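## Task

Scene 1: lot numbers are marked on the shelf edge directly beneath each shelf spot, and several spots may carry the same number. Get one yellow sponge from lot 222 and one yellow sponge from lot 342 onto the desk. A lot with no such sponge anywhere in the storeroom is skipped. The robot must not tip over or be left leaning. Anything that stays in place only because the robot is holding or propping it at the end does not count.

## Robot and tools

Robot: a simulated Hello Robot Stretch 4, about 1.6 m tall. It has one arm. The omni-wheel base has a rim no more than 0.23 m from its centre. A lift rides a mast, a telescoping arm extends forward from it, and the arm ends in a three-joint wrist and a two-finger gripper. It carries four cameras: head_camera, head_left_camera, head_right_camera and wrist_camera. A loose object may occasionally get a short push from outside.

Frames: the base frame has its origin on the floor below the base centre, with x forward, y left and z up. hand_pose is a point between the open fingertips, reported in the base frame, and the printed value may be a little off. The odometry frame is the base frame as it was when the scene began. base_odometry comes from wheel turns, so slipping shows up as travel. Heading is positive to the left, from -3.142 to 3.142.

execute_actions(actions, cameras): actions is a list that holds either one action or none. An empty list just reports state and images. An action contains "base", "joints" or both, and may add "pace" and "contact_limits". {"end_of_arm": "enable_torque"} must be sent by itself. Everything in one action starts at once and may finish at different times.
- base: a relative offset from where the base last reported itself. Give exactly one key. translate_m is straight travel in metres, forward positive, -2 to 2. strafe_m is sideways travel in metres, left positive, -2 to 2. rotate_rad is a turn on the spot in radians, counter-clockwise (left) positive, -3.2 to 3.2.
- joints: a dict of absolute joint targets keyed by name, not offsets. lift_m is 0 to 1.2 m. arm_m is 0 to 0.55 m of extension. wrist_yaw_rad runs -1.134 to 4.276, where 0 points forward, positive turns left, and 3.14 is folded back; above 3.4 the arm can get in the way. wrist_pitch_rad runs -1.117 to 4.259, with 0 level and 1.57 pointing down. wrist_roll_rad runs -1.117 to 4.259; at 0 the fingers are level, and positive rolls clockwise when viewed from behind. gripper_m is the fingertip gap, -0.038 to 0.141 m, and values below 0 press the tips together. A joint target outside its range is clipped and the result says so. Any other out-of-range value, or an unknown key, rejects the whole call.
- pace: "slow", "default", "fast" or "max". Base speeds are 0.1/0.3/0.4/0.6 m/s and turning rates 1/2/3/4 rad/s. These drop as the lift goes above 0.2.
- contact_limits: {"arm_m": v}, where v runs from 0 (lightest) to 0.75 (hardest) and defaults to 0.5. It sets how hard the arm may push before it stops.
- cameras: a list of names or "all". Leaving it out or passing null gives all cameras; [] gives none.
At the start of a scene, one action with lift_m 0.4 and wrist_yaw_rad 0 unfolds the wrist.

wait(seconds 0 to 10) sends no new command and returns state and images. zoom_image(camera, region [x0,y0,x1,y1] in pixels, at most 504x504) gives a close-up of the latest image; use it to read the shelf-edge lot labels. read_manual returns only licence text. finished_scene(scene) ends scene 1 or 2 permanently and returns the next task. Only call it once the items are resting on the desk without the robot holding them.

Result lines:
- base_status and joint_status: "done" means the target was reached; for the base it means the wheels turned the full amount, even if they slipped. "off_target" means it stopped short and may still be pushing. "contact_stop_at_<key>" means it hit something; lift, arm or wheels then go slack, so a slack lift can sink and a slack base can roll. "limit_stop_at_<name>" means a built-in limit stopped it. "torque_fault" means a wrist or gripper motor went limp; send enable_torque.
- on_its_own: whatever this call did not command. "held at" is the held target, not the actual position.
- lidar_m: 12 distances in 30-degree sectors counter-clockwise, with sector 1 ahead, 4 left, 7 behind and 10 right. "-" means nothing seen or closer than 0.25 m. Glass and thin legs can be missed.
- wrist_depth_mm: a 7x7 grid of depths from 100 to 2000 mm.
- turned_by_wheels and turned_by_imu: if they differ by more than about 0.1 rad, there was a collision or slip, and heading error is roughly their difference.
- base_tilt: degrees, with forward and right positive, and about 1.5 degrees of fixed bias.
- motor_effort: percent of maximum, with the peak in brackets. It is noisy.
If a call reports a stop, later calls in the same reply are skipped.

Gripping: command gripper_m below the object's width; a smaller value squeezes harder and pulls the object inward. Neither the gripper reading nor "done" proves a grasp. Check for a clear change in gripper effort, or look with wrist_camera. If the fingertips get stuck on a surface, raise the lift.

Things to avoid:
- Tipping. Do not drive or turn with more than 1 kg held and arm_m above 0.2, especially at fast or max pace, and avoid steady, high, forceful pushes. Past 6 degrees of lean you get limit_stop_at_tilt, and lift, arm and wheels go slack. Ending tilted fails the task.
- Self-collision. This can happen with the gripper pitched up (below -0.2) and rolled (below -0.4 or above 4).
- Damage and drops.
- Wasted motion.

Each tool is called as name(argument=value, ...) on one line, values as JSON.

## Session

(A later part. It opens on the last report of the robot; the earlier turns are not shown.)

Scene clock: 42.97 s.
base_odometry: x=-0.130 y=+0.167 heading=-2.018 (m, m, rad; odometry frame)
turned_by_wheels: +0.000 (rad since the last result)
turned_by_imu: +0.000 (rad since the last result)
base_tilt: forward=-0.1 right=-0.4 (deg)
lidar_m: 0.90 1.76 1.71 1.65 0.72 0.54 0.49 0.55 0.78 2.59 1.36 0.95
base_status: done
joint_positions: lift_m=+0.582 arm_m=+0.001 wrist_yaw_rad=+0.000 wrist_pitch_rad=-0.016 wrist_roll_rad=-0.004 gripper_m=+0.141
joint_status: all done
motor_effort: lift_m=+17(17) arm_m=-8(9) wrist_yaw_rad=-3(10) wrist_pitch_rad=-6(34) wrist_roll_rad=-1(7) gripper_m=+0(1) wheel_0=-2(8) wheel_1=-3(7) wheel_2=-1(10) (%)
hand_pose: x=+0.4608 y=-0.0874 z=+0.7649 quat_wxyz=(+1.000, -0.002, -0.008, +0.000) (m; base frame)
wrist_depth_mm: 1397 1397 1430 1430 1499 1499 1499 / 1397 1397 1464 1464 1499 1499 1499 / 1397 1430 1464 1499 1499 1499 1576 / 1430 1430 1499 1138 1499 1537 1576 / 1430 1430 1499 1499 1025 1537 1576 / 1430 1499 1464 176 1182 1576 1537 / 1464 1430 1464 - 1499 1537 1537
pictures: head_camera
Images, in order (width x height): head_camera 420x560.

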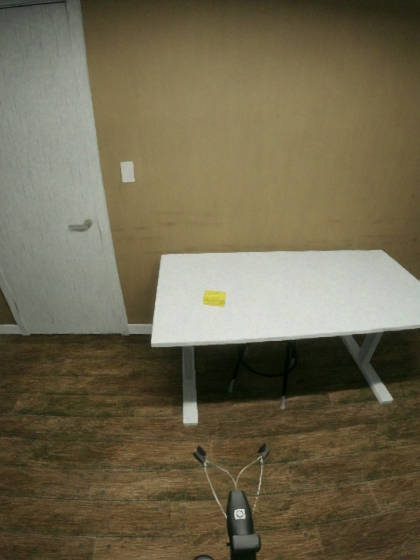

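execute_actions(actions=[{"base":{"rotate_rad":1.63}}], cameras=[])

execute_actions(actions=[{"base":{"translate_m":0.7}}], cameras=[])

execute_actions(actions=[{"base":{"strafe_m":-0.65}}])

Scene clock: 45.50 s.
base_odometry: x=-0.130 y=+0.167 heading=-0.388 (m, m, rad; odometry frame)
turned_by_wheels: +1.630 (rad since the last result)
turned_by_imu: +1.615 (rad since the last result)
base_tilt: forward=-0.1 right=-0.5 (deg)
lidar_m: 1.63 0.70 0.53 0.50 0.54 0.82 2.59 1.28 0.96 0.90 1.80 1.70
base_status: done
joint_positions: lift_m=+0.582 arm_m=+0.001 wrist_yaw_rad=+0.000 wrist_pitch_rad=-0.016 wrist_roll_rad=-0.004 gripper_m=+0.141
joint_status: not commanded
motor_effort: lift_m=+17(17) arm_m=-8(9) wrist_yaw_rad=-1(2) wrist_pitch_rad=-6(6) wrist_roll_rad=-1(1) gripper_m=+2(1) wheel_0=-3(8) wheel_1=-2(10) wheel_2=-2(8) (%)
hand_pose: x=+0.4608 y=-0.0874 z=+0.7649 quat_wxyz=(+1.000, -0.002, -0.008, +0.000) (m; base frame)
wrist_depth_mm: 842 1229 1499 1537 1464 1499 1464 / 842 1229 1863 1808 1756 1808 1708 / 866 1281 1756 1863 1464 1863 1618 / 866 1281 1863 1808 1708 1863 1708 / 866 1118 1808 1863 1464 1661 1661 / 854 1025 1708 175 1464 1921 1661 / 854 1281 1499 - 1464 1430 1499
pictures: none
No camera images: the call's "cameras" was empty. Leave "cameras" out to get every camera's image.

Scene clock: 49.33 s.
base_odometry: x=+0.518 y=-0.098 heading=-0.388 (m, m, rad; odometry frame)
turned_by_wheels: +0.000 (rad since the last result)
turned_by_imu: +0.004 (rad since the last result)
base_tilt: forward=+0.0 right=-0.4 (deg)
lidar_m: 0.95 0.65 0.49 0.47 0.50 0.75 3.31 1.31 1.10 1.73 1.30 0.97
base_status: done
joint_positions: lift_m=+0.582 arm_m=+0.001 wrist_yaw_rad=+0.000 wrist_pitch_rad=-0.016 wrist_roll_rad=-0.004 gripper_m=+0.141
joint_status: not commanded
motor_effort: lift_m=+18(17) arm_m=-8(9) wrist_yaw_rad=+0(2) wrist_pitch_rad=-6(4) wrist_roll_rad=-2(1) gripper_m=+2(2) wheel_0=+1(6) wheel_1=+2(8) wheel_2=+1(10) (%)
hand_pose: x=+0.4608 y=-0.0874 z=+0.7649 quat_wxyz=(+1.000, -0.002, -0.008, +0.000) (m; base frame)
wrist_depth_mm: 732 991 1138 1138 1160 723 1138 / 732 866 1160 1160 1138 723 1160 / 741 960 1160 1160 1138 732 1160 / 750 1042 1182 1182 1182 768 1182 / 750 904 1182 1182 1182 750 1182 / 750 750 750 176 741 741 854 / 759 1025 1205 - 1229 759 1182
pictures: none
No camera images: the call's "cameras" was empty. Leave "cameras" out to get every camera's image.

Scene clock: 52.83 s.
base_odometry: x=+0.272 y=-0.700 heading=-0.388 (m, m, rad; odometry frame)
turned_by_wheels: +0.000 (rad since the last result)
turned_by_imu: +0.000 (rad since the last result)
base_tilt: forward=+0.0 right=-0.4 (deg)
lidar_m: 0.90 0.95 1.15 1.12 1.20 1.73 1.12 0.64 0.85 1.06 1.16 0.94
base_status: done
joint_positions: lift_m=+0.582 arm_m=+0.001 wrist_yaw_rad=+0.000 wrist_pitch_rad=-0.016 wrist_roll_rad=-0.004 gripper_m=+0.141
joint_status: not commanded
motor_effort: lift_m=+17(17) arm_m=-8(8) wrist_yaw_rad=-1(0) wrist_pitch_rad=-7(6) wrist_roll_rad=-1(1) gripper_m=-1(1) wheel_0=+0(10) wheel_1=-2(12) wheel_2=+0(0) (%)
hand_pose: x=+0.4608 y=-0.0874 z=+0.7649 quat_wxyz=(+1.000, -0.002, -0.008, +0.000) (m; base frame)
wrist_depth_mm: 1118 1118 842 1118 1118 1118 904 / 768 683 691 778 759 1060 831 / 1138 960 891 1138 1138 1138 878 / 1138 1138 904 1138 1138 1138 917 / 1160 750 917 1160 1138 1160 891 / 798 707 715 176 707 732 788 / 1182 1182 715 - 1160 1160 878
pictures: head_camera, head_left_camera, head_right_camera, wrist_camera
camera_calibration (this result's frames):
wrist_camera: T_world_to_cam=[[-0.0394773, -0.999054, 0.0182283, -0.0928349], [-0.021664, -0.0173825, -0.999614, 0.82301], [0.998986, -0.039857, -0.0209573, -0.218168], [0, 0, 0, 1]] pos_world=[0.232111, -0.0871366, 0.819812]
Images, in order (width x height): head_camera 420x560, head_left_camera 420x672, head_right_camera 420x672, wrist_camera 616x392.

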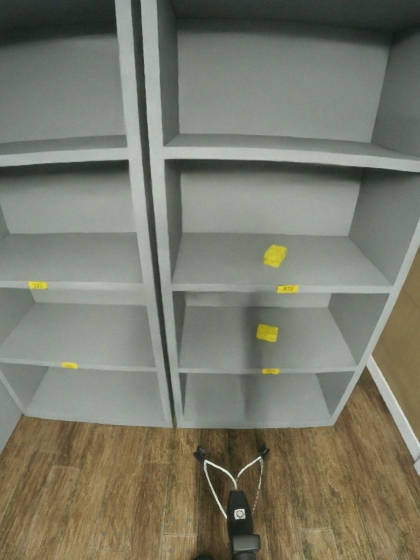

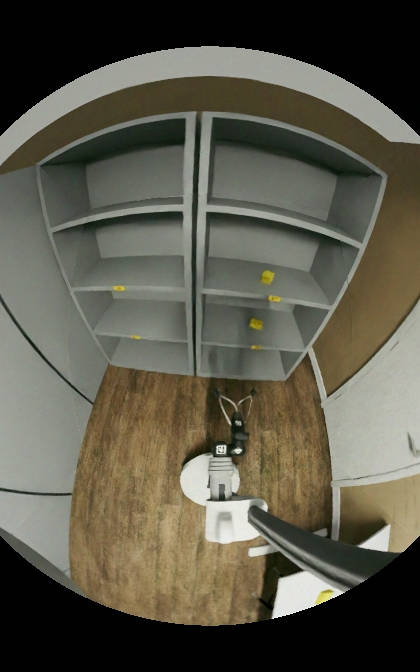

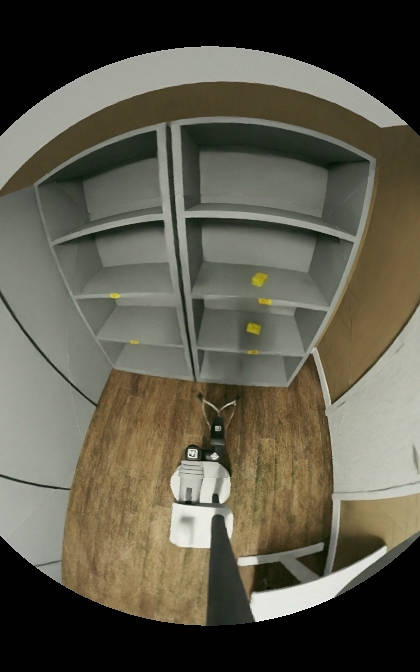

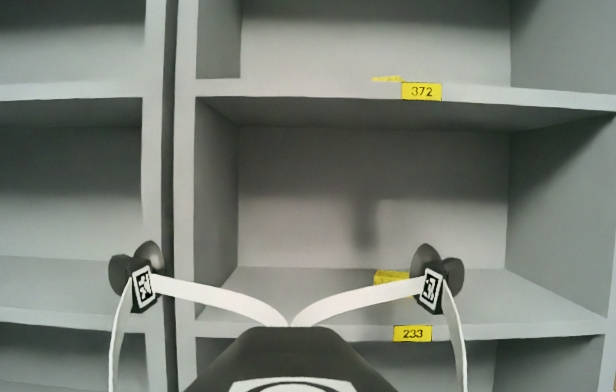

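execute_actions(actions=[{"base":{"rotate_rad":1.9},"pace":"fast"}])

Scene clock: 55.03 s.
base_odometry: x=+0.272 y=-0.700 heading=+1.512 (m, m, rad; odometry frame)
turned_by_wheels: +1.900 (rad since the last result)
turned_by_imu: +1.883 (rad since the last result)
base_tilt: forward=+0.0 right=-0.4 (deg)
lidar_m: 1.13 1.42 3.29 0.62 0.68 1.08 1.10 1.02 0.90 0.91 1.18 1.12
base_status: done
joint_positions: lift_m=+0.582 arm_m=+0.001 wrist_yaw_rad=+0.000 wrist_pitch_rad=-0.016 wrist_roll_rad=-0.004 gripper_m=+0.141
joint_status: not commanded
motor_effort: lift_m=+17(17) arm_m=-8(8) wrist_yaw_rad=-1(1) wrist_pitch_rad=-7(6) wrist_roll_rad=-1(1) gripper_m=+0(0) wheel_0=-1(8) wheel_1=+2(10) wheel_2=+1(12) (%)
hand_pose: x=+0.4608 y=-0.0874 z=+0.7649 quat_wxyz=(+1.000, -0.002, -0.008, +0.000) (m; base frame)
wrist_depth_mm: 1229 1098 1008 931 854 798 750 / 1255 1118 1008 946 866 798 759 / 1255 1118 1042 946 854 809 768 / 1229 1138 1025 946 878 798 768 / 1255 1118 1042 960 878 809 778 / 1281 1118 1042 176 878 809 778 / 1308 1138 1098 - 878 820 778
pictures: head_camera, head_left_camera, head_right_camera, wrist_camera
camera_calibration (this result's frames):
wrist_camera: T_world_to_cam=[[-0.0394596, -0.999055, 0.018228, -0.0928376], [-0.0216639, -0.0173826, -0.999614, 0.82301], [0.998986, -0.0398392, -0.0209575, -0.218172], [0, 0, 0, 1]] pos_world=[0.232117, -0.0871356, 0.819812]
Images, in order (width x height): head_camera 420x560, head_left_camera 420x672, head_right_camera 420x672, wrist_camera 616x392.

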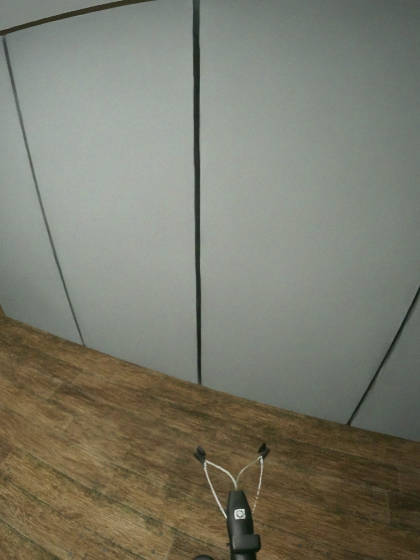

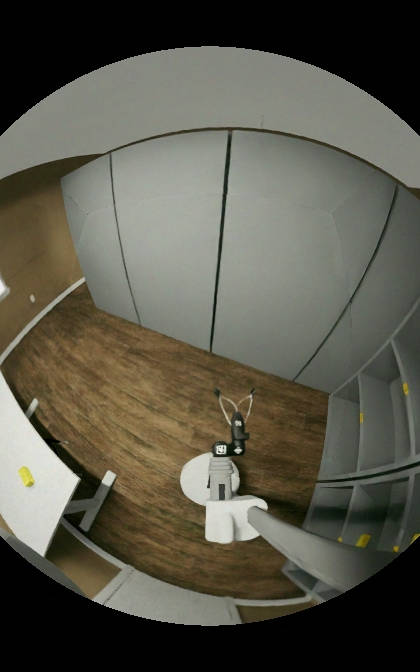

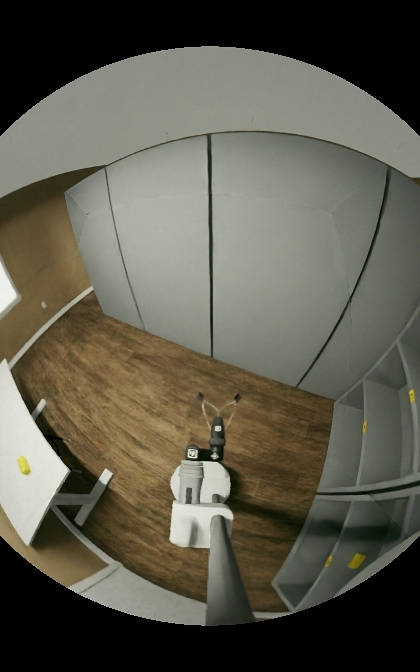

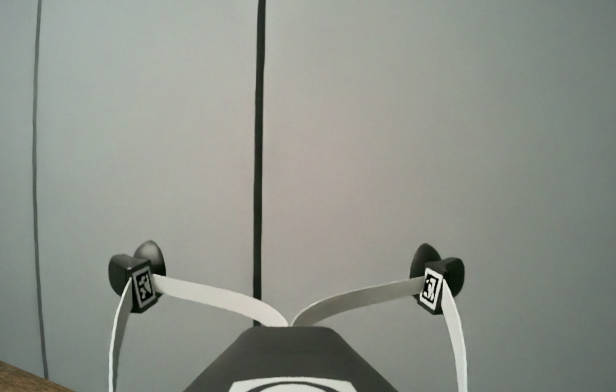

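execute_actions(actions=[{"base":{"rotate_rad":1.24},"pace":"fast"}], cameras=[])

execute_actions(actions=[{"base":{"strafe_m":-0.5},"pace":"fast"}], cameras=[])

execute_actions(actions=[{"base":{"translate_m":1.0},"pace":"fast"}])

Scene clock: 57.10 s.
base_odometry: x=+0.272 y=-0.700 heading=+2.752 (m, m, rad; odometry frame)
turned_by_wheels: +1.240 (rad since the last result)
turned_by_imu: +1.229 (rad since the last result)
base_tilt: forward=+0.0 right=-0.5 (deg)
lidar_m: 0.98 0.62 0.83 1.05 1.16 0.94 0.90 0.99 1.15 1.12 1.20 1.74
base_status: done
joint_positions: lift_m=+0.582 arm_m=+0.001 wrist_yaw_rad=+0.000 wrist_pitch_rad=-0.016 wrist_roll_rad=-0.004 gripper_m=+0.141
joint_status: not commanded
motor_effort: lift_m=+17(17) arm_m=-8(8) wrist_yaw_rad=-3(3) wrist_pitch_rad=-5(6) wrist_roll_rad=-1(1) gripper_m=+0(1) wheel_0=-2(10) wheel_1=-3(10) wheel_2=+0(9) (%)
hand_pose: x=+0.4608 y=-0.0874 z=+0.7649 quat_wxyz=(+1.000, -0.002, -0.008, +0.000) (m; base frame)
wrist_depth_mm: 1618 - - - - - 1576 / 1618 - - - - - 1576 / 1618 - - - - - 1537 / 1366 1499 - - - - 1537 / 891 1618 - - - - 1499 / 1576 1708 1921 176 - 1921 1537 / 1499 1537 1661 - 1661 1576 1499
pictures: none
No camera images: the call's "cameras" was empty. Leave "cameras" out to get every camera's image.

Scene clock: 59.50 s.
base_odometry: x=+0.462 y=-0.237 heading=+2.752 (m, m, rad; odometry frame)
turned_by_wheels: +0.000 (rad since the last result)
turned_by_imu: +0.000 (rad since the last result)
base_tilt: forward=+0.0 right=-0.4 (deg)
lidar_m: 3.29 1.10 0.95 1.56 1.29 0.95 0.95 0.84 0.63 0.61 0.67 0.97
base_status: done
joint_positions: lift_m=+0.582 arm_m=+0.001 wrist_yaw_rad=+0.000 wrist_pitch_rad=-0.016 wrist_roll_rad=-0.004 gripper_m=+0.141
joint_status: not commanded
motor_effort: lift_m=+17(17) arm_m=-9(8) wrist_yaw_rad=-1(2) wrist_pitch_rad=-7(5) wrist_roll_rad=-1(1) gripper_m=+0(1) wheel_0=+1(13) wheel_1=+1(12) wheel_2=+0(0) (%)
hand_pose: x=+0.4608 y=-0.0874 z=+0.7649 quat_wxyz=(+1.000, -0.002, -0.008, +0.000) (m; base frame)
wrist_depth_mm: - - - - - 1229 854 / - - - - - 1229 866 / - - - - - 1255 854 / - - - - - 1229 854 / - - - - - 1138 854 / 1921 1863 1921 176 1921 1118 842 / 1537 1537 1618 - 1708 1098 831
pictures: none
No camera images: the call's "cameras" was empty. Leave "cameras" out to get every camera's image.

Scene clock: 63.37 s.
base_odometry: x=-0.463 y=+0.143 heading=+2.752 (m, m, rad; odometry frame)
turned_by_wheels: +0.000 (rad since the last result)
turned_by_imu: +0.005 (rad since the last result)
base_tilt: forward=+0.0 right=-0.4 (deg)
lidar_m: 2.27 1.02 0.77 0.74 0.78 2.01 1.95 0.92 0.71 0.68 0.73 1.08
base_status: done
joint_positions: lift_m=+0.582 arm_m=+0.001 wrist_yaw_rad=+0.000 wrist_pitch_rad=-0.016 wrist_roll_rad=-0.004 gripper_m=+0.141
joint_status: not commanded
motor_effort: lift_m=+17(18) arm_m=-8(8) wrist_yaw_rad=+0(2) wrist_pitch_rad=-6(6) wrist_roll_rad=-1(0) gripper_m=-2(1) wheel_0=+0(8) wheel_1=+0(8) wheel_2=+2(13) (%)
hand_pose: x=+0.4608 y=-0.0874 z=+0.7649 quat_wxyz=(+1.000, -0.002, -0.008, +0.000) (m; base frame)
wrist_depth_mm: - - - - - - 946 / - - - - - - 976 / - - - - - - 976 / - - - - - - 960 / - - - - - - 960 / - 1863 1921 176 1921 - 946 / 1576 1537 1708 - 1708 1537 946
pictures: head_camera, head_left_camera, head_right_camera, wrist_camera
camera_calibration (this result's frames):
wrist_camera: T_world_to_cam=[[-0.0394482, -0.999055, 0.0182282, -0.0928402], [-0.0216639, -0.017383, -0.999614, 0.82301], [0.998987, -0.0398279, -0.0209577, -0.218158], [0, 0, 0, 1]] pos_world=[0.232105, -0.0871349, 0.819812]
Images, in order (width x height): head_camera 420x560, head_left_camera 420x672, head_right_camera 420x672, wrist_camera 616x392.

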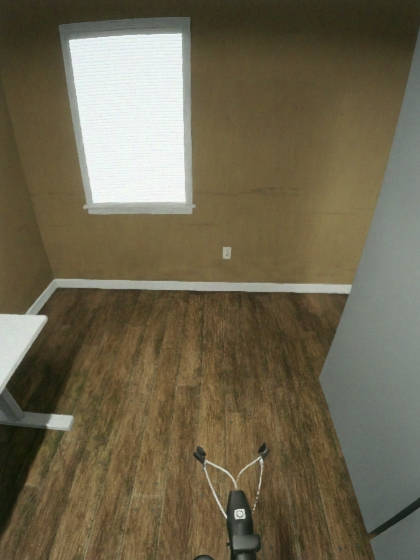

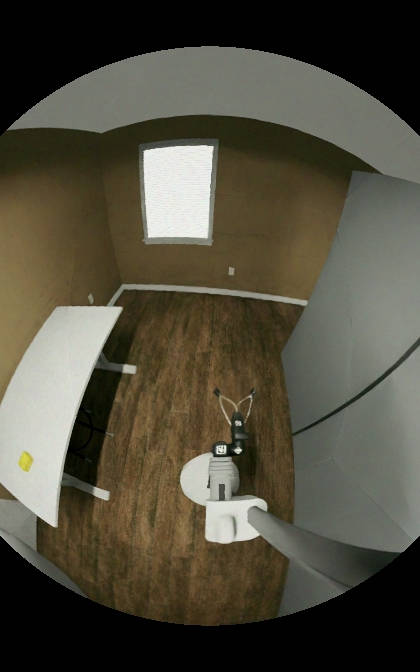

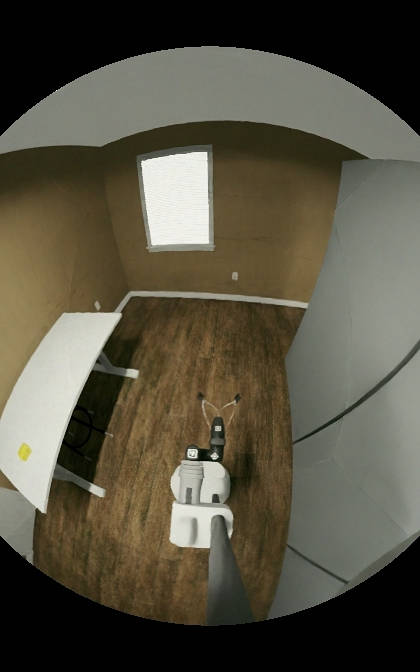

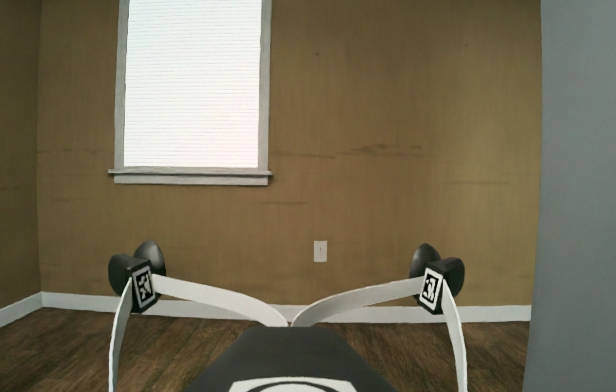

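execute_actions(actions=[{"base":{"translate_m":1.6},"pace":"fast"}], cameras=[])

execute_actions(actions=[{"base":{"rotate_rad":-1.57},"pace":"fast"}])

Scene clock: 69.00 s.
base_odometry: x=-1.943 y=+0.750 heading=+2.752 (m, m, rad; odometry frame)
turned_by_wheels: +0.000 (rad since the last result)
turned_by_imu: +0.007 (rad since the last result)
base_tilt: forward=+0.0 right=-0.4 (deg)
lidar_m: 0.65 0.69 1.01 1.42 0.88 1.03 2.55 1.09 0.88 2.17 0.95 0.69
base_status: done
joint_positions: lift_m=+0.582 arm_m=+0.001 wrist_yaw_rad=+0.000 wrist_pitch_rad=-0.016 wrist_roll_rad=-0.004 gripper_m=+0.141
joint_status: not commanded
motor_effort: lift_m=+17(17) arm_m=-8(8) wrist_yaw_rad=-1(1) wrist_pitch_rad=-7(6) wrist_roll_rad=-1(1) gripper_m=+1(2) wheel_0=+0(8) wheel_1=+2(8) wheel_2=+2(10) (%)
hand_pose: x=+0.4608 y=-0.0874 z=+0.7649 quat_wxyz=(+1.000, -0.002, -0.008, +0.000) (m; base frame)
wrist_depth_mm: 473 473 473 473 473 469 466 / 477 480 480 477 477 473 469 / 484 477 480 480 477 473 473 / 473 473 480 484 480 480 480 / 496 492 488 488 484 480 480 / 504 496 492 176 488 484 488 / 504 500 504 - 492 488 488
pictures: none
No camera images: the call's "cameras" was empty. Leave "cameras" out to get every camera's image.

Scene clock: 70.77 s.
base_odometry: x=-1.943 y=+0.750 heading=+1.183 (m, m, rad; odometry frame)
turned_by_wheels: -1.570 (rad since the last result)
turned_by_imu: -1.554 (rad since the last result)
base_tilt: forward=-0.1 right=-0.5 (deg)
lidar_m: 2.18 0.94 0.71 0.65 0.70 1.04 1.41 0.86 1.00 2.55 1.07 0.86
base_status: done
joint_positions: lift_m=+0.582 arm_m=+0.001 wrist_yaw_rad=+0.000 wrist_pitch_rad=-0.016 wrist_roll_rad=-0.004 gripper_m=+0.141
joint_status: not commanded
motor_effort: lift_m=+17(18) arm_m=-8(8) wrist_yaw_rad=-1(1) wrist_pitch_rad=-5(7) wrist_roll_rad=-1(1) gripper_m=+3(1) wheel_0=+1(8) wheel_1=+2(12) wheel_2=+1(8) (%)
hand_pose: x=+0.4608 y=-0.0874 z=+0.7649 quat_wxyz=(+1.000, -0.002, -0.008, +0.000) (m; base frame)
wrist_depth_mm: 1042 1499 - - - 580 580 / 1060 1537 - - - 591 585 / 1098 1576 - - - 603 591 / 1078 1576 - - - 603 597 / 1078 1366 - - - 603 603 / 1078 1281 1921 176 891 609 609 / 1098 1430 1661 - 991 609 609
pictures: head_camera, head_left_camera, head_right_camera, wrist_camera
camera_calibration (this result's frames):
wrist_camera: T_world_to_cam=[[-0.0395188, -0.999053, 0.0182283, -0.0928281], [-0.0216651, -0.0173815, -0.999614, 0.82301], [0.998984, -0.0398985, -0.0209576, -0.218158], [0, 0, 0, 1]] pos_world=[0.232098, -0.0871391, 0.819812]
Images, in order (width x height): head_camera 420x560, head_left_camera 420x672, head_right_camera 420x672, wrist_camera 616x392.

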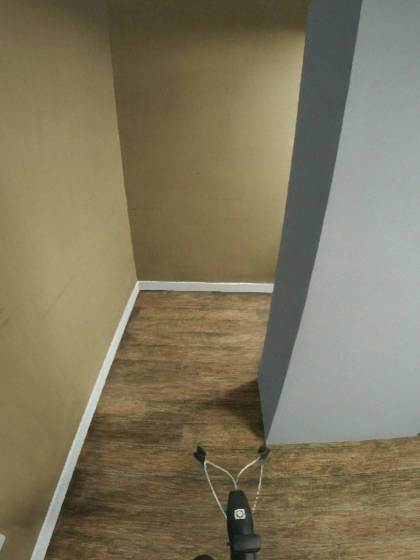

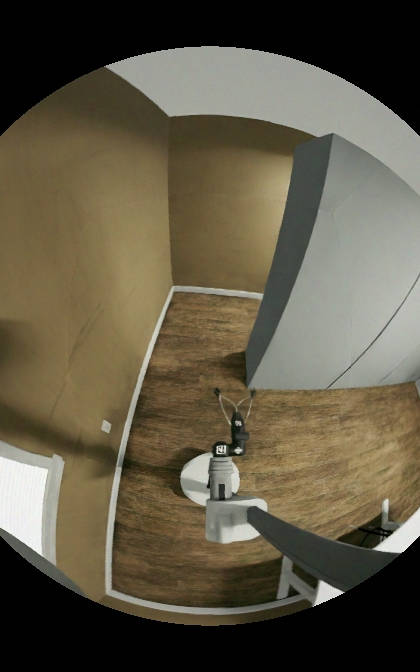

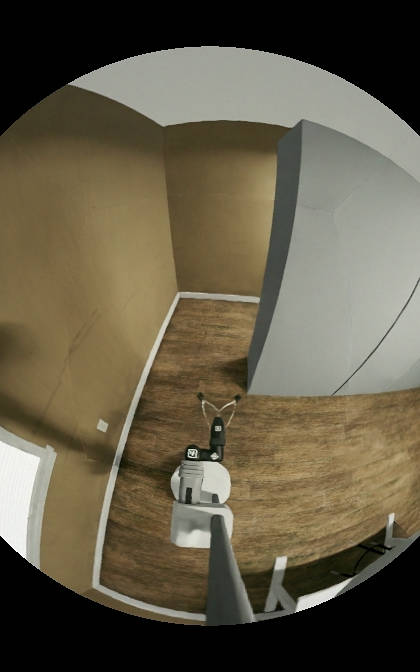

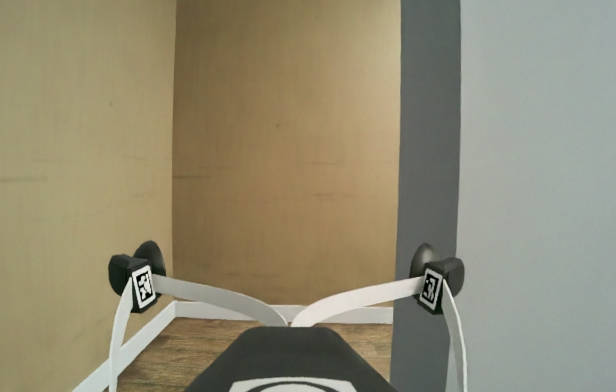

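execute_actions(actions=[{"base":{"strafe_m":0.15},"pace":"fast"}], cameras=[])

execute_actions(actions=[{"base":{"translate_m":1.45},"pace":"fast"}])

Scene clock: 72.67 s.
base_odometry: x=-2.082 y=+0.807 heading=+1.183 (m, m, rad; odometry frame)
turned_by_wheels: +0.000 (rad since the last result)
turned_by_imu: +0.001 (rad since the last result)
base_tilt: forward=+0.0 right=-0.4 (deg)
lidar_m: 1.71 0.73 0.56 0.51 0.55 0.83 1.40 0.97 1.00 2.59 1.11 0.93
base_status: done
joint_positions: lift_m=+0.582 arm_m=+0.001 wrist_yaw_rad=+0.000 wrist_pitch_rad=-0.016 wrist_roll_rad=-0.004 gripper_m=+0.141
joint_status: not commanded
motor_effort: lift_m=+17(17) arm_m=-9(8) wrist_yaw_rad=+0(1) wrist_pitch_rad=-6(6) wrist_roll_rad=-1(1) gripper_m=-1(0) wheel_0=+1(11) wheel_1=+1(13) wheel_2=+1(1) (%)
hand_pose: x=+0.4608 y=-0.0874 z=+0.7649 quat_wxyz=(+1.000, -0.002, -0.008, +0.000) (m; base frame)
wrist_depth_mm: 854 1229 - - - 820 591 / 866 1229 - - - 842 597 / 878 1281 - - - 831 603 / 878 1281 - - - 831 609 / 878 1118 - - - 759 615 / 878 1060 1921 176 1921 750 621 / 878 1281 1661 - 1708 741 621
pictures: none
No camera images: the call's "cameras" was empty. Leave "cameras" out to get every camera's image.

Scene clock: 77.57 s.
base_odometry: x=-1.534 y=+2.149 heading=+1.183 (m, m, rad; odometry frame)
turned_by_wheels: +0.000 (rad since the last result)
turned_by_imu: +0.006 (rad since the last result)
base_tilt: forward=+0.0 right=-0.4 (deg)
lidar_m: 0.84 0.58 0.42 0.41 0.45 0.70 2.86 0.74 0.57 0.75 1.13 0.87
base_status: done
joint_positions: lift_m=+0.582 arm_m=+0.001 wrist_yaw_rad=+0.000 wrist_pitch_rad=-0.016 wrist_roll_rad=-0.004 gripper_m=+0.141
joint_status: not commanded
motor_effort: lift_m=+17(17) arm_m=-8(8) wrist_yaw_rad=-1(2) wrist_pitch_rad=-6(6) wrist_roll_rad=-1(1) gripper_m=-1(1) wheel_0=+0(9) wheel_1=+1(9) wheel_2=+1(13) (%)
hand_pose: x=+0.4608 y=-0.0874 z=+0.7649 quat_wxyz=(+1.000, -0.002, -0.008, +0.000) (m; base frame)
wrist_depth_mm: 634 634 621 621 615 615 615 / 634 634 627 627 627 615 615 / 640 634 634 634 627 621 621 / 647 640 640 640 634 627 627 / 647 647 640 640 640 627 627 / 654 654 654 176 640 634 634 / 661 661 654 - 647 640 634
pictures: head_camera, head_left_camera, head_right_camera, wrist_camera
camera_calibration (this result's frames):
wrist_camera: T_world_to_cam=[[-0.0395412, -0.999052, 0.0182282, -0.0928243], [-0.0216654, -0.017381, -0.999614, 0.82301], [0.998983, -0.0399209, -0.0209575, -0.218155], [0, 0, 0, 1]] pos_world=[0.232093, -0.0871405, 0.819812]
Images, in order (width x height): head_camera 420x560, head_left_camera 420x672, head_right_camera 420x672, wrist_camera 616x392.

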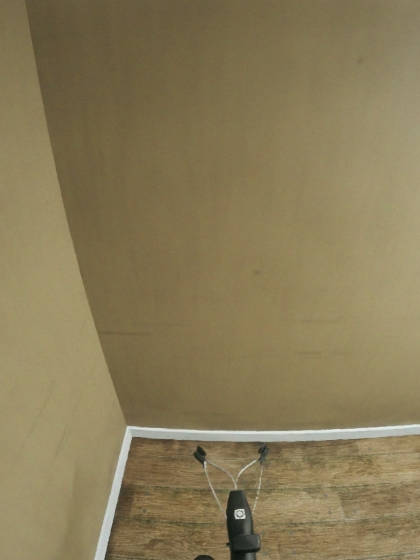

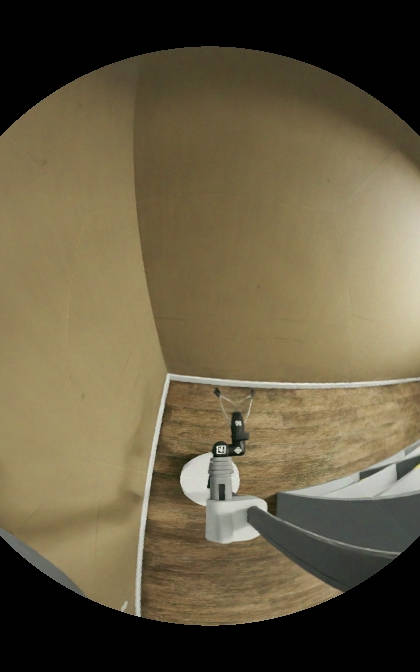

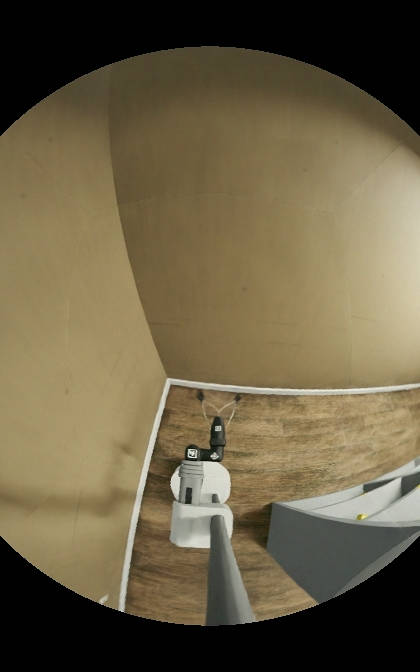

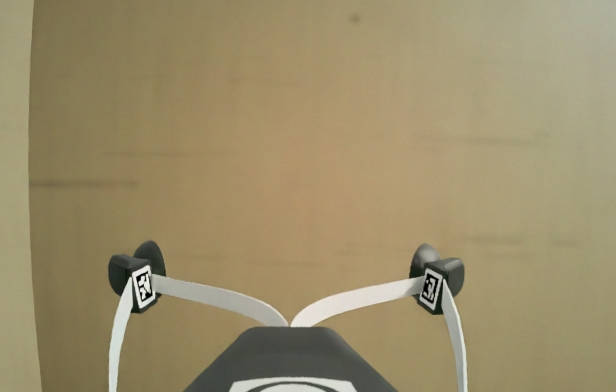

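execute_actions(actions=[{"base":{"rotate_rad":-1.57},"pace":"fast"}], cameras=[])

execute_actions(actions=[{"base":{"translate_m":1.0},"pace":"fast"}])

Scene clock: 79.83 s.
base_odometry: x=-1.534 y=+2.149 heading=-0.387 (m, m, rad; odometry frame)
turned_by_wheels: -1.570 (rad since the last result)
turned_by_imu: -1.554 (rad since the last result)
base_tilt: forward=+0.0 right=-0.5 (deg)
lidar_m: 0.71 1.15 0.88 0.84 0.61 0.44 0.41 0.46 0.70 2.39 0.74 0.55
base_status: done
joint_positions: lift_m=+0.582 arm_m=+0.001 wrist_yaw_rad=+0.000 wrist_pitch_rad=-0.016 wrist_roll_rad=-0.004 gripper_m=+0.141
joint_status: not commanded
motor_effort: lift_m=+17(17) arm_m=-9(8) wrist_yaw_rad=-2(3) wrist_pitch_rad=-7(7) wrist_roll_rad=-2(3) gripper_m=+2(1) wheel_0=+2(8) wheel_1=+1(10) wheel_2=+0(7) (%)
hand_pose: x=+0.4608 y=-0.0874 z=+0.7649 quat_wxyz=(+1.000, -0.002, -0.008, +0.000) (m; base frame)
wrist_depth_mm: 1255 1756 - - 324 317 314 / 1281 1808 - - 325 317 317 / 1308 1863 - - 324 320 322 / 1308 1863 - - 325 324 324 / 1281 1618 - - 329 325 325 / 1308 1537 1863 175 330 329 327 / 1308 1499 1661 - 332 330 329
pictures: none
No camera images: the call's "cameras" was empty. Leave "cameras" out to get every camera's image.

Scene clock: 83.70 s.
torque_fault: wrist_yaw_rad switched itself off since the last result.
base_odometry: x=-0.608 y=+1.772 heading=-0.387 (m, m, rad; odometry frame)
turned_by_wheels: +0.000 (rad since the last result)
turned_by_imu: +0.437 (rad since the last result)
base_tilt: forward=-0.1 right=-0.5 (deg)
lidar_m: 0.55 0.38 0.38 0.40 0.56 1.23 1.31 0.60 0.57 0.59 0.83 1.61
base_status: done
joint_positions: lift_m=+0.582 arm_m=+0.000 wrist_yaw_rad=-0.916 wrist_pitch_rad=-0.016 wrist_roll_rad=-0.004 gripper_m=+0.141
joint_status: not commanded
on_its_own: wrist_yaw_rad is off since a torque_fault, until you send "end_of_arm": "enable_torque" (your +0.000 is given up)
motor_effort: lift_m=+20(22) arm_m=+2(8) wrist_yaw_rad=-1(100) wrist_pitch_rad=-7(40) wrist_roll_rad=-1(7) gripper_m=+1(1) wheel_0=+0(25) wheel_1=+2(24) wheel_2=+2(32) (%)
hand_pose: x=+0.2767 y=-0.2821 z=+0.7647 quat_wxyz=(+0.897, -0.005, -0.006, -0.442) (m; base frame)
wrist_depth_mm: - - - 1499 1430 683 723 / - - - 1537 1537 683 591 / - - - 1464 1366 691 741 / - - - 1537 1576 699 741 / - - - 1499 1229 691 750 / 1808 1863 1921 175 891 683 741 / 1499 1537 1661 - 1430 683 580
pictures: head_camera, head_left_camera, head_right_camera, wrist_camera
camera_calibration (this result's frames):
wrist_camera: T_world_to_cam=[[-0.816674, -0.576814, 0.0181453, 0.0396134], [-0.0268789, 0.00661039, -0.999617, 0.823615], [0.576473, -0.816849, -0.0209027, -0.144289], [0, 0, 0, 1]] pos_world=[0.137668, -0.100457, 0.819565]
Images, in order (width x height): head_camera 420x560, head_left_camera 420x672, head_right_camera 420x672, wrist_camera 616x392.

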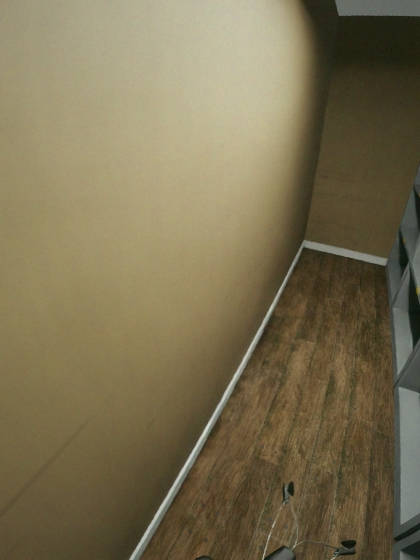

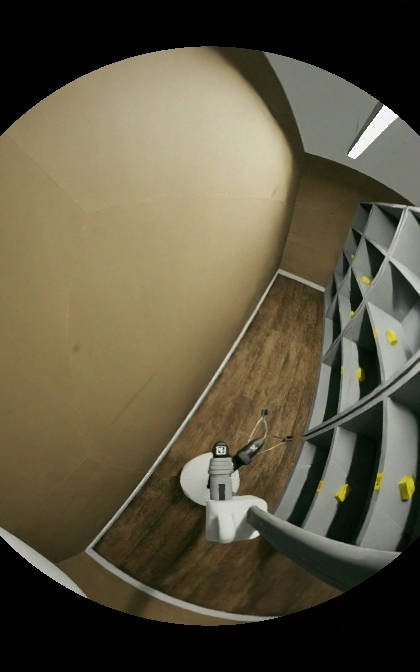

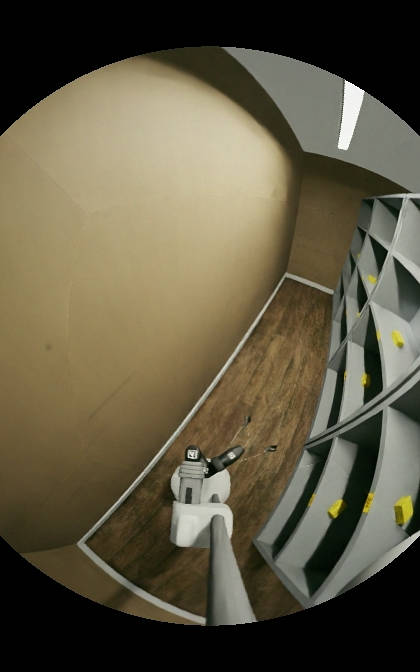

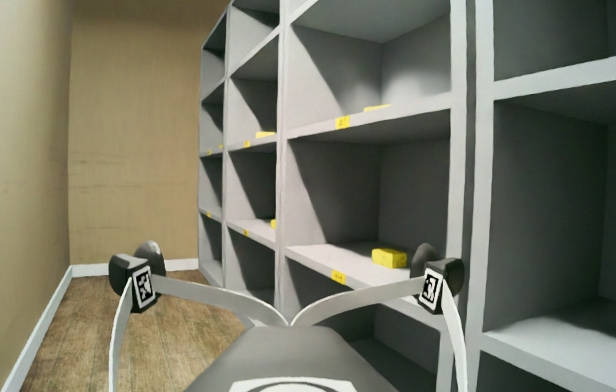

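execute_actions(actions=[{"end_of_arm":"enable_torque"}], cameras=[])

execute_actions(actions=[{"base":{"rotate_rad":-0.46},"joints":{"wrist_yaw_rad":0}}])

Scene clock: 89.30 s.
base_odometry: x=-0.608 y=+1.772 heading=-0.387 (m, m, rad; odometry frame)
turned_by_wheels: +0.000 (rad since the last result)
turned_by_imu: +0.001 (rad since the last result)
base_tilt: forward=+0.0 right=-0.5 (deg)
lidar_m: 0.56 0.40 0.36 0.39 0.56 1.24 1.30 0.61 0.57 0.60 0.85 1.62
base_status: not commanded
joint_positions: lift_m=+0.582 arm_m=+0.000 wrist_yaw_rad=-0.916 wrist_pitch_rad=-0.016 wrist_roll_rad=-0.004 gripper_m=+0.141
joint_status: not commanded
end_of_arm: enable_torque: each motor that was off is on again
on_its_own: wrist_yaw_rad is held at -0.916, not at your +0.000, since a torque_fault
motor_effort: lift_m=+20(20) arm_m=+3(3) wrist_yaw_rad=-2(3) wrist_pitch_rad=-5(6) wrist_roll_rad=-2(2) gripper_m=-1(0) wheel_0=+0(0) wheel_1=+2(2) wheel_2=+2(2) (%)
hand_pose: x=+0.2767 y=-0.2821 z=+0.7647 quat_wxyz=(+0.897, -0.005, -0.006, -0.442) (m; base frame)
wrist_depth_mm: - - - 1499 1397 683 723 / - - - 1499 1576 683 585 / - - - 1499 1397 683 741 / - - - 1537 1576 699 750 / - - - 1537 1229 699 759 / 1808 1863 1863 175 891 683 741 / 1537 1499 1661 - 1464 683 580
pictures: none
No camera images: the call's "cameras" was empty. Leave "cameras" out to get every camera's image.

Scene clock: 90.53 s.
base_odometry: x=-0.608 y=+1.772 heading=-0.846 (m, m, rad; odometry frame)
turned_by_wheels: -0.460 (rad since the last result)
turned_by_imu: -0.455 (rad since the last result)
base_tilt: forward=+0.0 right=-0.4 (deg)
lidar_m: 1.31 0.51 0.38 0.36 0.41 0.58 1.25 1.33 0.58 0.56 0.61 0.91
base_status: done
joint_positions: lift_m=+0.582 arm_m=+0.000 wrist_yaw_rad=-0.001 wrist_pitch_rad=-0.016 wrist_roll_rad=-0.004 gripper_m=+0.141
joint_status: all done
motor_effort: lift_m=+20(21) arm_m=+3(3) wrist_yaw_rad=-1(5) wrist_pitch_rad=-5(5) wrist_roll_rad=-1(2) gripper_m=+1(1) wheel_0=+3(8) wheel_1=+3(8) wheel_2=+1(8) (%)
hand_pose: x=+0.4588 y=-0.0876 z=+0.7647 quat_wxyz=(+1.000, -0.002, -0.008, +0.000) (m; base frame)
wrist_depth_mm: 661 960 1921 - - 1281 1281 / 676 991 - - - 1281 1255 / 683 1008 - - - 1308 1229 / 683 1025 - - - 1308 1308 / 691 878 - - - 1255 1255 / 683 831 1618 176 1921 1308 854 / 683 991 1499 - 1618 1336 1336
pictures: head_camera, head_left_camera, head_right_camera, wrist_camera
camera_calibration (this result's frames):
wrist_camera: T_world_to_cam=[[-0.0400827, -0.999032, 0.0181452, -0.0927398], [-0.0216105, -0.0172888, -0.999617, 0.822718], [0.998963, -0.0404594, -0.0208966, -0.216299], [0, 0, 0, 1]] pos_world=[0.230137, -0.0871776, 0.819565]
Images, in order (width x height): head_camera 420x560, head_left_camera 420x672, head_right_camera 420x672, wrist_camera 616x392.

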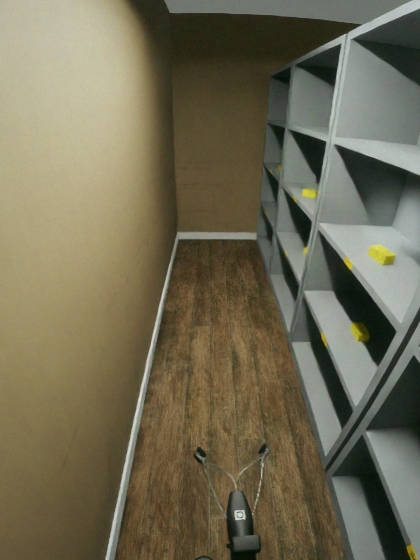

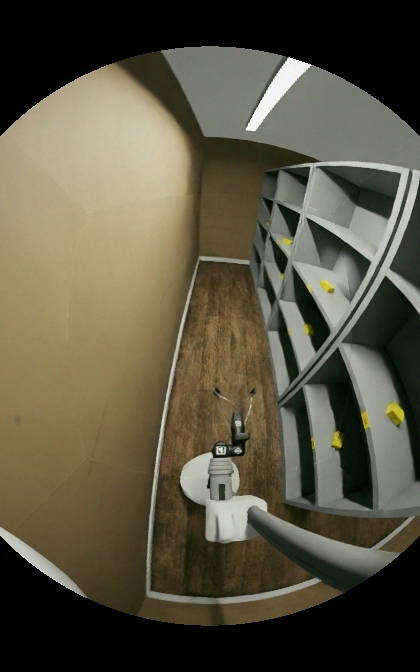

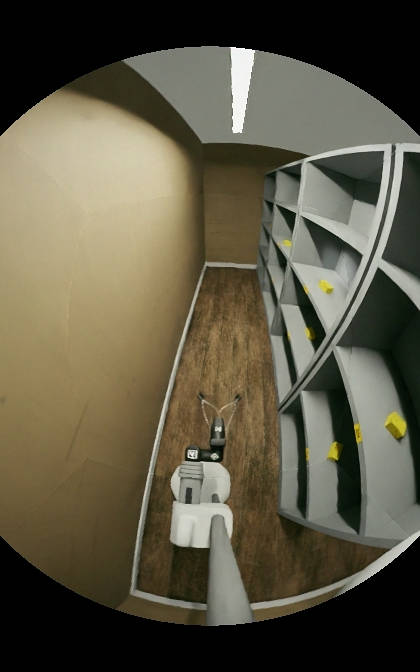

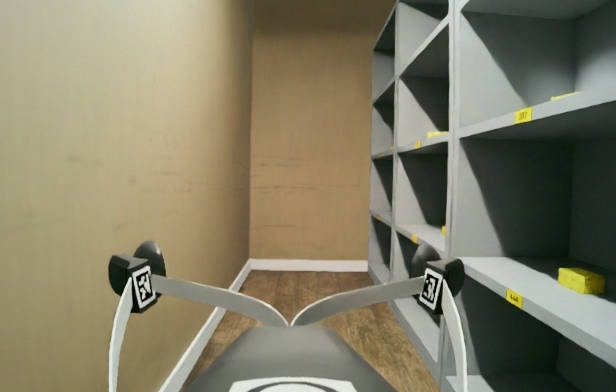

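zoom_image(camera="wrist_camera", region=[400, 90, 616, 320])

execute_actions(actions=[{"joints":{"wrist_yaw_rad":-1.1}}], cameras=["wrist_camera"])

execute_actions(actions=[{"base":{"translate_m":0.6}}], cameras=["wrist_camera","head_camera"])

Region (400, 90, 616, 320) of wrist_camera's 616x392 image, scaled by 2.191; it fills the left 473 columns of this view, and the rest is white.

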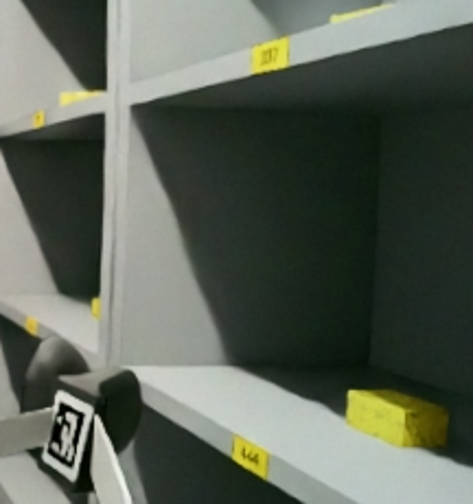

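Scene clock: 92.20 s.
base_odometry: x=-0.608 y=+1.772 heading=-0.846 (m, m, rad; odometry frame)
turned_by_wheels: +0.000 (rad since the last result)
turned_by_imu: +0.001 (rad since the last result)
base_tilt: forward=+0.0 right=-0.4 (deg)
lidar_m: 1.34 0.52 0.38 0.37 0.40 0.60 1.24 1.33 0.59 0.57 0.61 0.91
base_status: not commanded
joint_positions: lift_m=+0.582 arm_m=+0.000 wrist_yaw_rad=-1.099 wrist_pitch_rad=-0.016 wrist_roll_rad=-0.004 gripper_m=+0.141
joint_status: all done
motor_effort: lift_m=+20(20) arm_m=+3(3) wrist_yaw_rad=-2(6) wrist_pitch_rad=-5(7) wrist_roll_rad=-1(2) gripper_m=+0(1) wheel_0=+3(3) wheel_1=+3(3) wheel_2=+1(1) (%)
hand_pose: x=+0.2235 y=-0.2967 z=+0.7647 quat_wxyz=(+0.853, -0.006, -0.006, -0.522) (m; base frame)
wrist_depth_mm: 1281 1366 715 1008 931 842 597 / 1255 1308 668 603 564 539 517 / 1205 1160 732 1008 931 854 788 / 1308 1430 741 1025 960 866 809 / 1229 1008 741 1042 960 866 809 / 1255 741 691 175 691 732 798 / 1308 1336 707 - 597 559 574
pictures: wrist_camera
camera_calibration (this result's frames):
wrist_camera: T_world_to_cam=[[-0.908076, -0.418413, 0.018145, 0.055192], [-0.0252226, 0.0113905, -0.999617, 0.823333], [0.418046, -0.908186, -0.0208969, -0.117293], [0, 0, 0, 1]] pos_world=[0.119919, -0.0928091, 0.819565]
Images, in order (width x height): wrist_camera 616x392.

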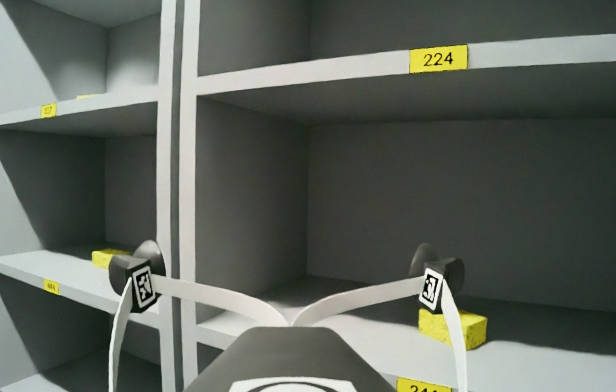

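Scene clock: 95.67 s.
base_odometry: x=-0.210 y=+1.323 heading=-0.845 (m, m, rad; odometry frame)
turned_by_wheels: +0.001 (rad since the last result)
turned_by_imu: +0.004 (rad since the last result)
base_tilt: forward=+0.0 right=-0.5 (deg)
lidar_m: 1.18 0.48 0.34 0.33 0.36 0.54 1.83 0.88 0.63 0.60 0.64 0.93
base_status: done
joint_positions: lift_m=+0.582 arm_m=+0.000 wrist_yaw_rad=-1.100 wrist_pitch_rad=-0.016 wrist_roll_rad=-0.004 gripper_m=+0.141
joint_status: not commanded
motor_effort: lift_m=+20(20) arm_m=+2(3) wrist_yaw_rad=-2(2) wrist_pitch_rad=-7(5) wrist_roll_rad=-1(0) gripper_m=+0(0) wheel_0=+2(7) wheel_1=+3(6) wheel_2=+2(9) (%)
hand_pose: x=+0.2235 y=-0.2967 z=+0.7647 quat_wxyz=(+0.853, -0.006, -0.006, -0.523) (m; base frame)
wrist_depth_mm: 1537 917 1182 1098 991 891 521 / 1537 878 788 676 574 508 459 / 1160 931 1160 1098 976 878 488 / 1576 946 1205 1118 1008 891 477 / 1098 891 1182 1118 1008 891 462 / 1576 854 723 176 691 496 462 / 1430 946 1160 - 597 521 484
pictures: head_camera, wrist_camera
camera_calibration (this result's frames):
wrist_camera: T_world_to_cam=[[-0.908164, -0.41822, 0.018145, 0.0552071], [-0.0252201, 0.0113958, -0.999617, 0.823333], [0.417853, -0.908274, -0.0208968, -0.11726], [0, 0, 0, 1]] pos_world=[0.119899, -0.0927984, 0.819565]
Images, in order (width x height): head_camera 420x560, wrist_camera 616x392.

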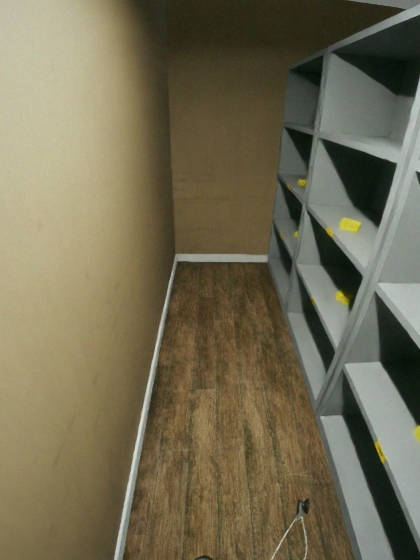

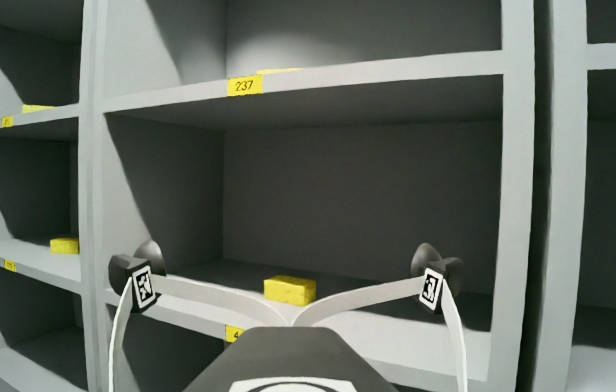

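execute_actions(actions=[{"base":{"strafe_m":-0.08},"joints":{"lift_m":0.5}}], cameras=["wrist_camera"])

execute_actions(actions=[{"base":{"translate_m":0.8}}], cameras=["wrist_camera","head_camera"])

Scene clock: 97.27 s.
base_odometry: x=-0.270 y=+1.270 heading=-0.845 (m, m, rad; odometry frame)
turned_by_wheels: +0.000 (rad since the last result)
turned_by_imu: +0.001 (rad since the last result)
base_tilt: forward=-0.1 right=-0.4 (deg)
lidar_m: 1.43 0.59 0.42 0.42 0.45 0.64 1.84 0.75 0.54 0.51 0.55 0.83
base_status: done
joint_positions: lift_m=+0.500 arm_m=+0.000 wrist_yaw_rad=-1.100 wrist_pitch_rad=-0.016 wrist_roll_rad=-0.004 gripper_m=+0.141
joint_status: all done
motor_effort: lift_m=+14(18) arm_m=+2(2) wrist_yaw_rad=-3(1) wrist_pitch_rad=-5(6) wrist_roll_rad=-1(1) gripper_m=+1(0) wheel_0=+2(9) wheel_1=+0(10) wheel_2=+1(1) (%)
hand_pose: x=+0.2235 y=-0.2967 z=+0.6832 quat_wxyz=(+0.853, -0.006, -0.006, -0.523) (m; base frame)
wrist_depth_mm: 798 842 609 580 564 525 439 / 809 854 917 917 878 759 445 / 809 931 1138 1025 917 831 421 / 820 931 1138 1025 931 831 415 / 831 854 976 976 891 820 404 / 842 842 621 176 500 449 402 / 866 946 1160 - 504 427 433
pictures: wrist_camera
camera_calibration (this result's frames):
wrist_camera: T_world_to_cam=[[-0.908167, -0.418214, 0.0181451, 0.0566862], [-0.0252201, 0.011396, -0.999617, 0.741874], [0.417847, -0.908277, -0.0208969, -0.118962], [0, 0, 0, 1]] pos_world=[0.119899, -0.092798, 0.738076]
Images, in order (width x height): wrist_camera 616x392.

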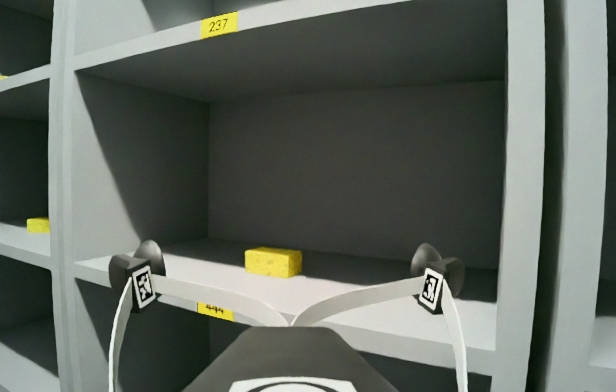

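Scene clock: 101.43 s.
base_odometry: x=+0.261 y=+0.672 heading=-0.845 (m, m, rad; odometry frame)
turned_by_wheels: +0.000 (rad since the last result)
turned_by_imu: +0.004 (rad since the last result)
base_tilt: forward=-0.1 right=-0.5 (deg)
lidar_m: 1.28 0.52 0.38 0.36 0.39 0.61 2.13 0.81 0.60 0.56 0.61 0.88
base_status: done
joint_positions: lift_m=+0.500 arm_m=+0.000 wrist_yaw_rad=-1.100 wrist_pitch_rad=-0.016 wrist_roll_rad=-0.004 gripper_m=+0.141
joint_status: not commanded
motor_effort: lift_m=+15(15) arm_m=+2(3) wrist_yaw_rad=-1(2) wrist_pitch_rad=-5(6) wrist_roll_rad=-2(2) gripper_m=-1(1) wheel_0=+3(7) wheel_1=+2(7) wheel_2=+1(8) (%)
hand_pose: x=+0.2235 y=-0.2967 z=+0.6831 quat_wxyz=(+0.853, -0.006, -0.006, -0.523) (m; base frame)
wrist_depth_mm: 917 1008 668 603 525 517 549 / 917 917 917 904 715 640 768 / 917 1078 1205 1078 976 654 809 / 946 1060 1229 1078 976 715 809 / 946 931 891 1008 778 778 798 / 960 976 683 176 521 512 564 / 946 1098 1281 - 634 488 442
pictures: head_camera, wrist_camera
camera_calibration (this result's frames):
wrist_camera: T_world_to_cam=[[-0.908171, -0.418206, 0.018145, 0.056688], [-0.02522, 0.0113963, -0.999617, 0.741813], [0.417839, -0.908281, -0.0208969, -0.118962], [0, 0, 0, 1]] pos_world=[0.119898, -0.0927976, 0.738015]
Images, in order (width x height): head_camera 420x560, wrist_camera 616x392.

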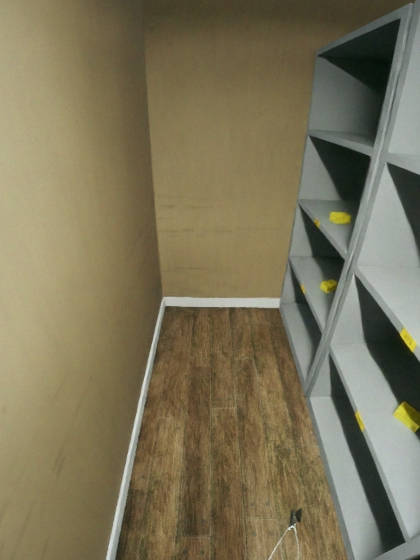

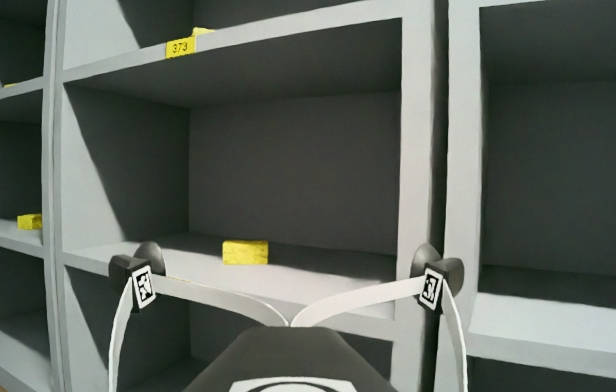

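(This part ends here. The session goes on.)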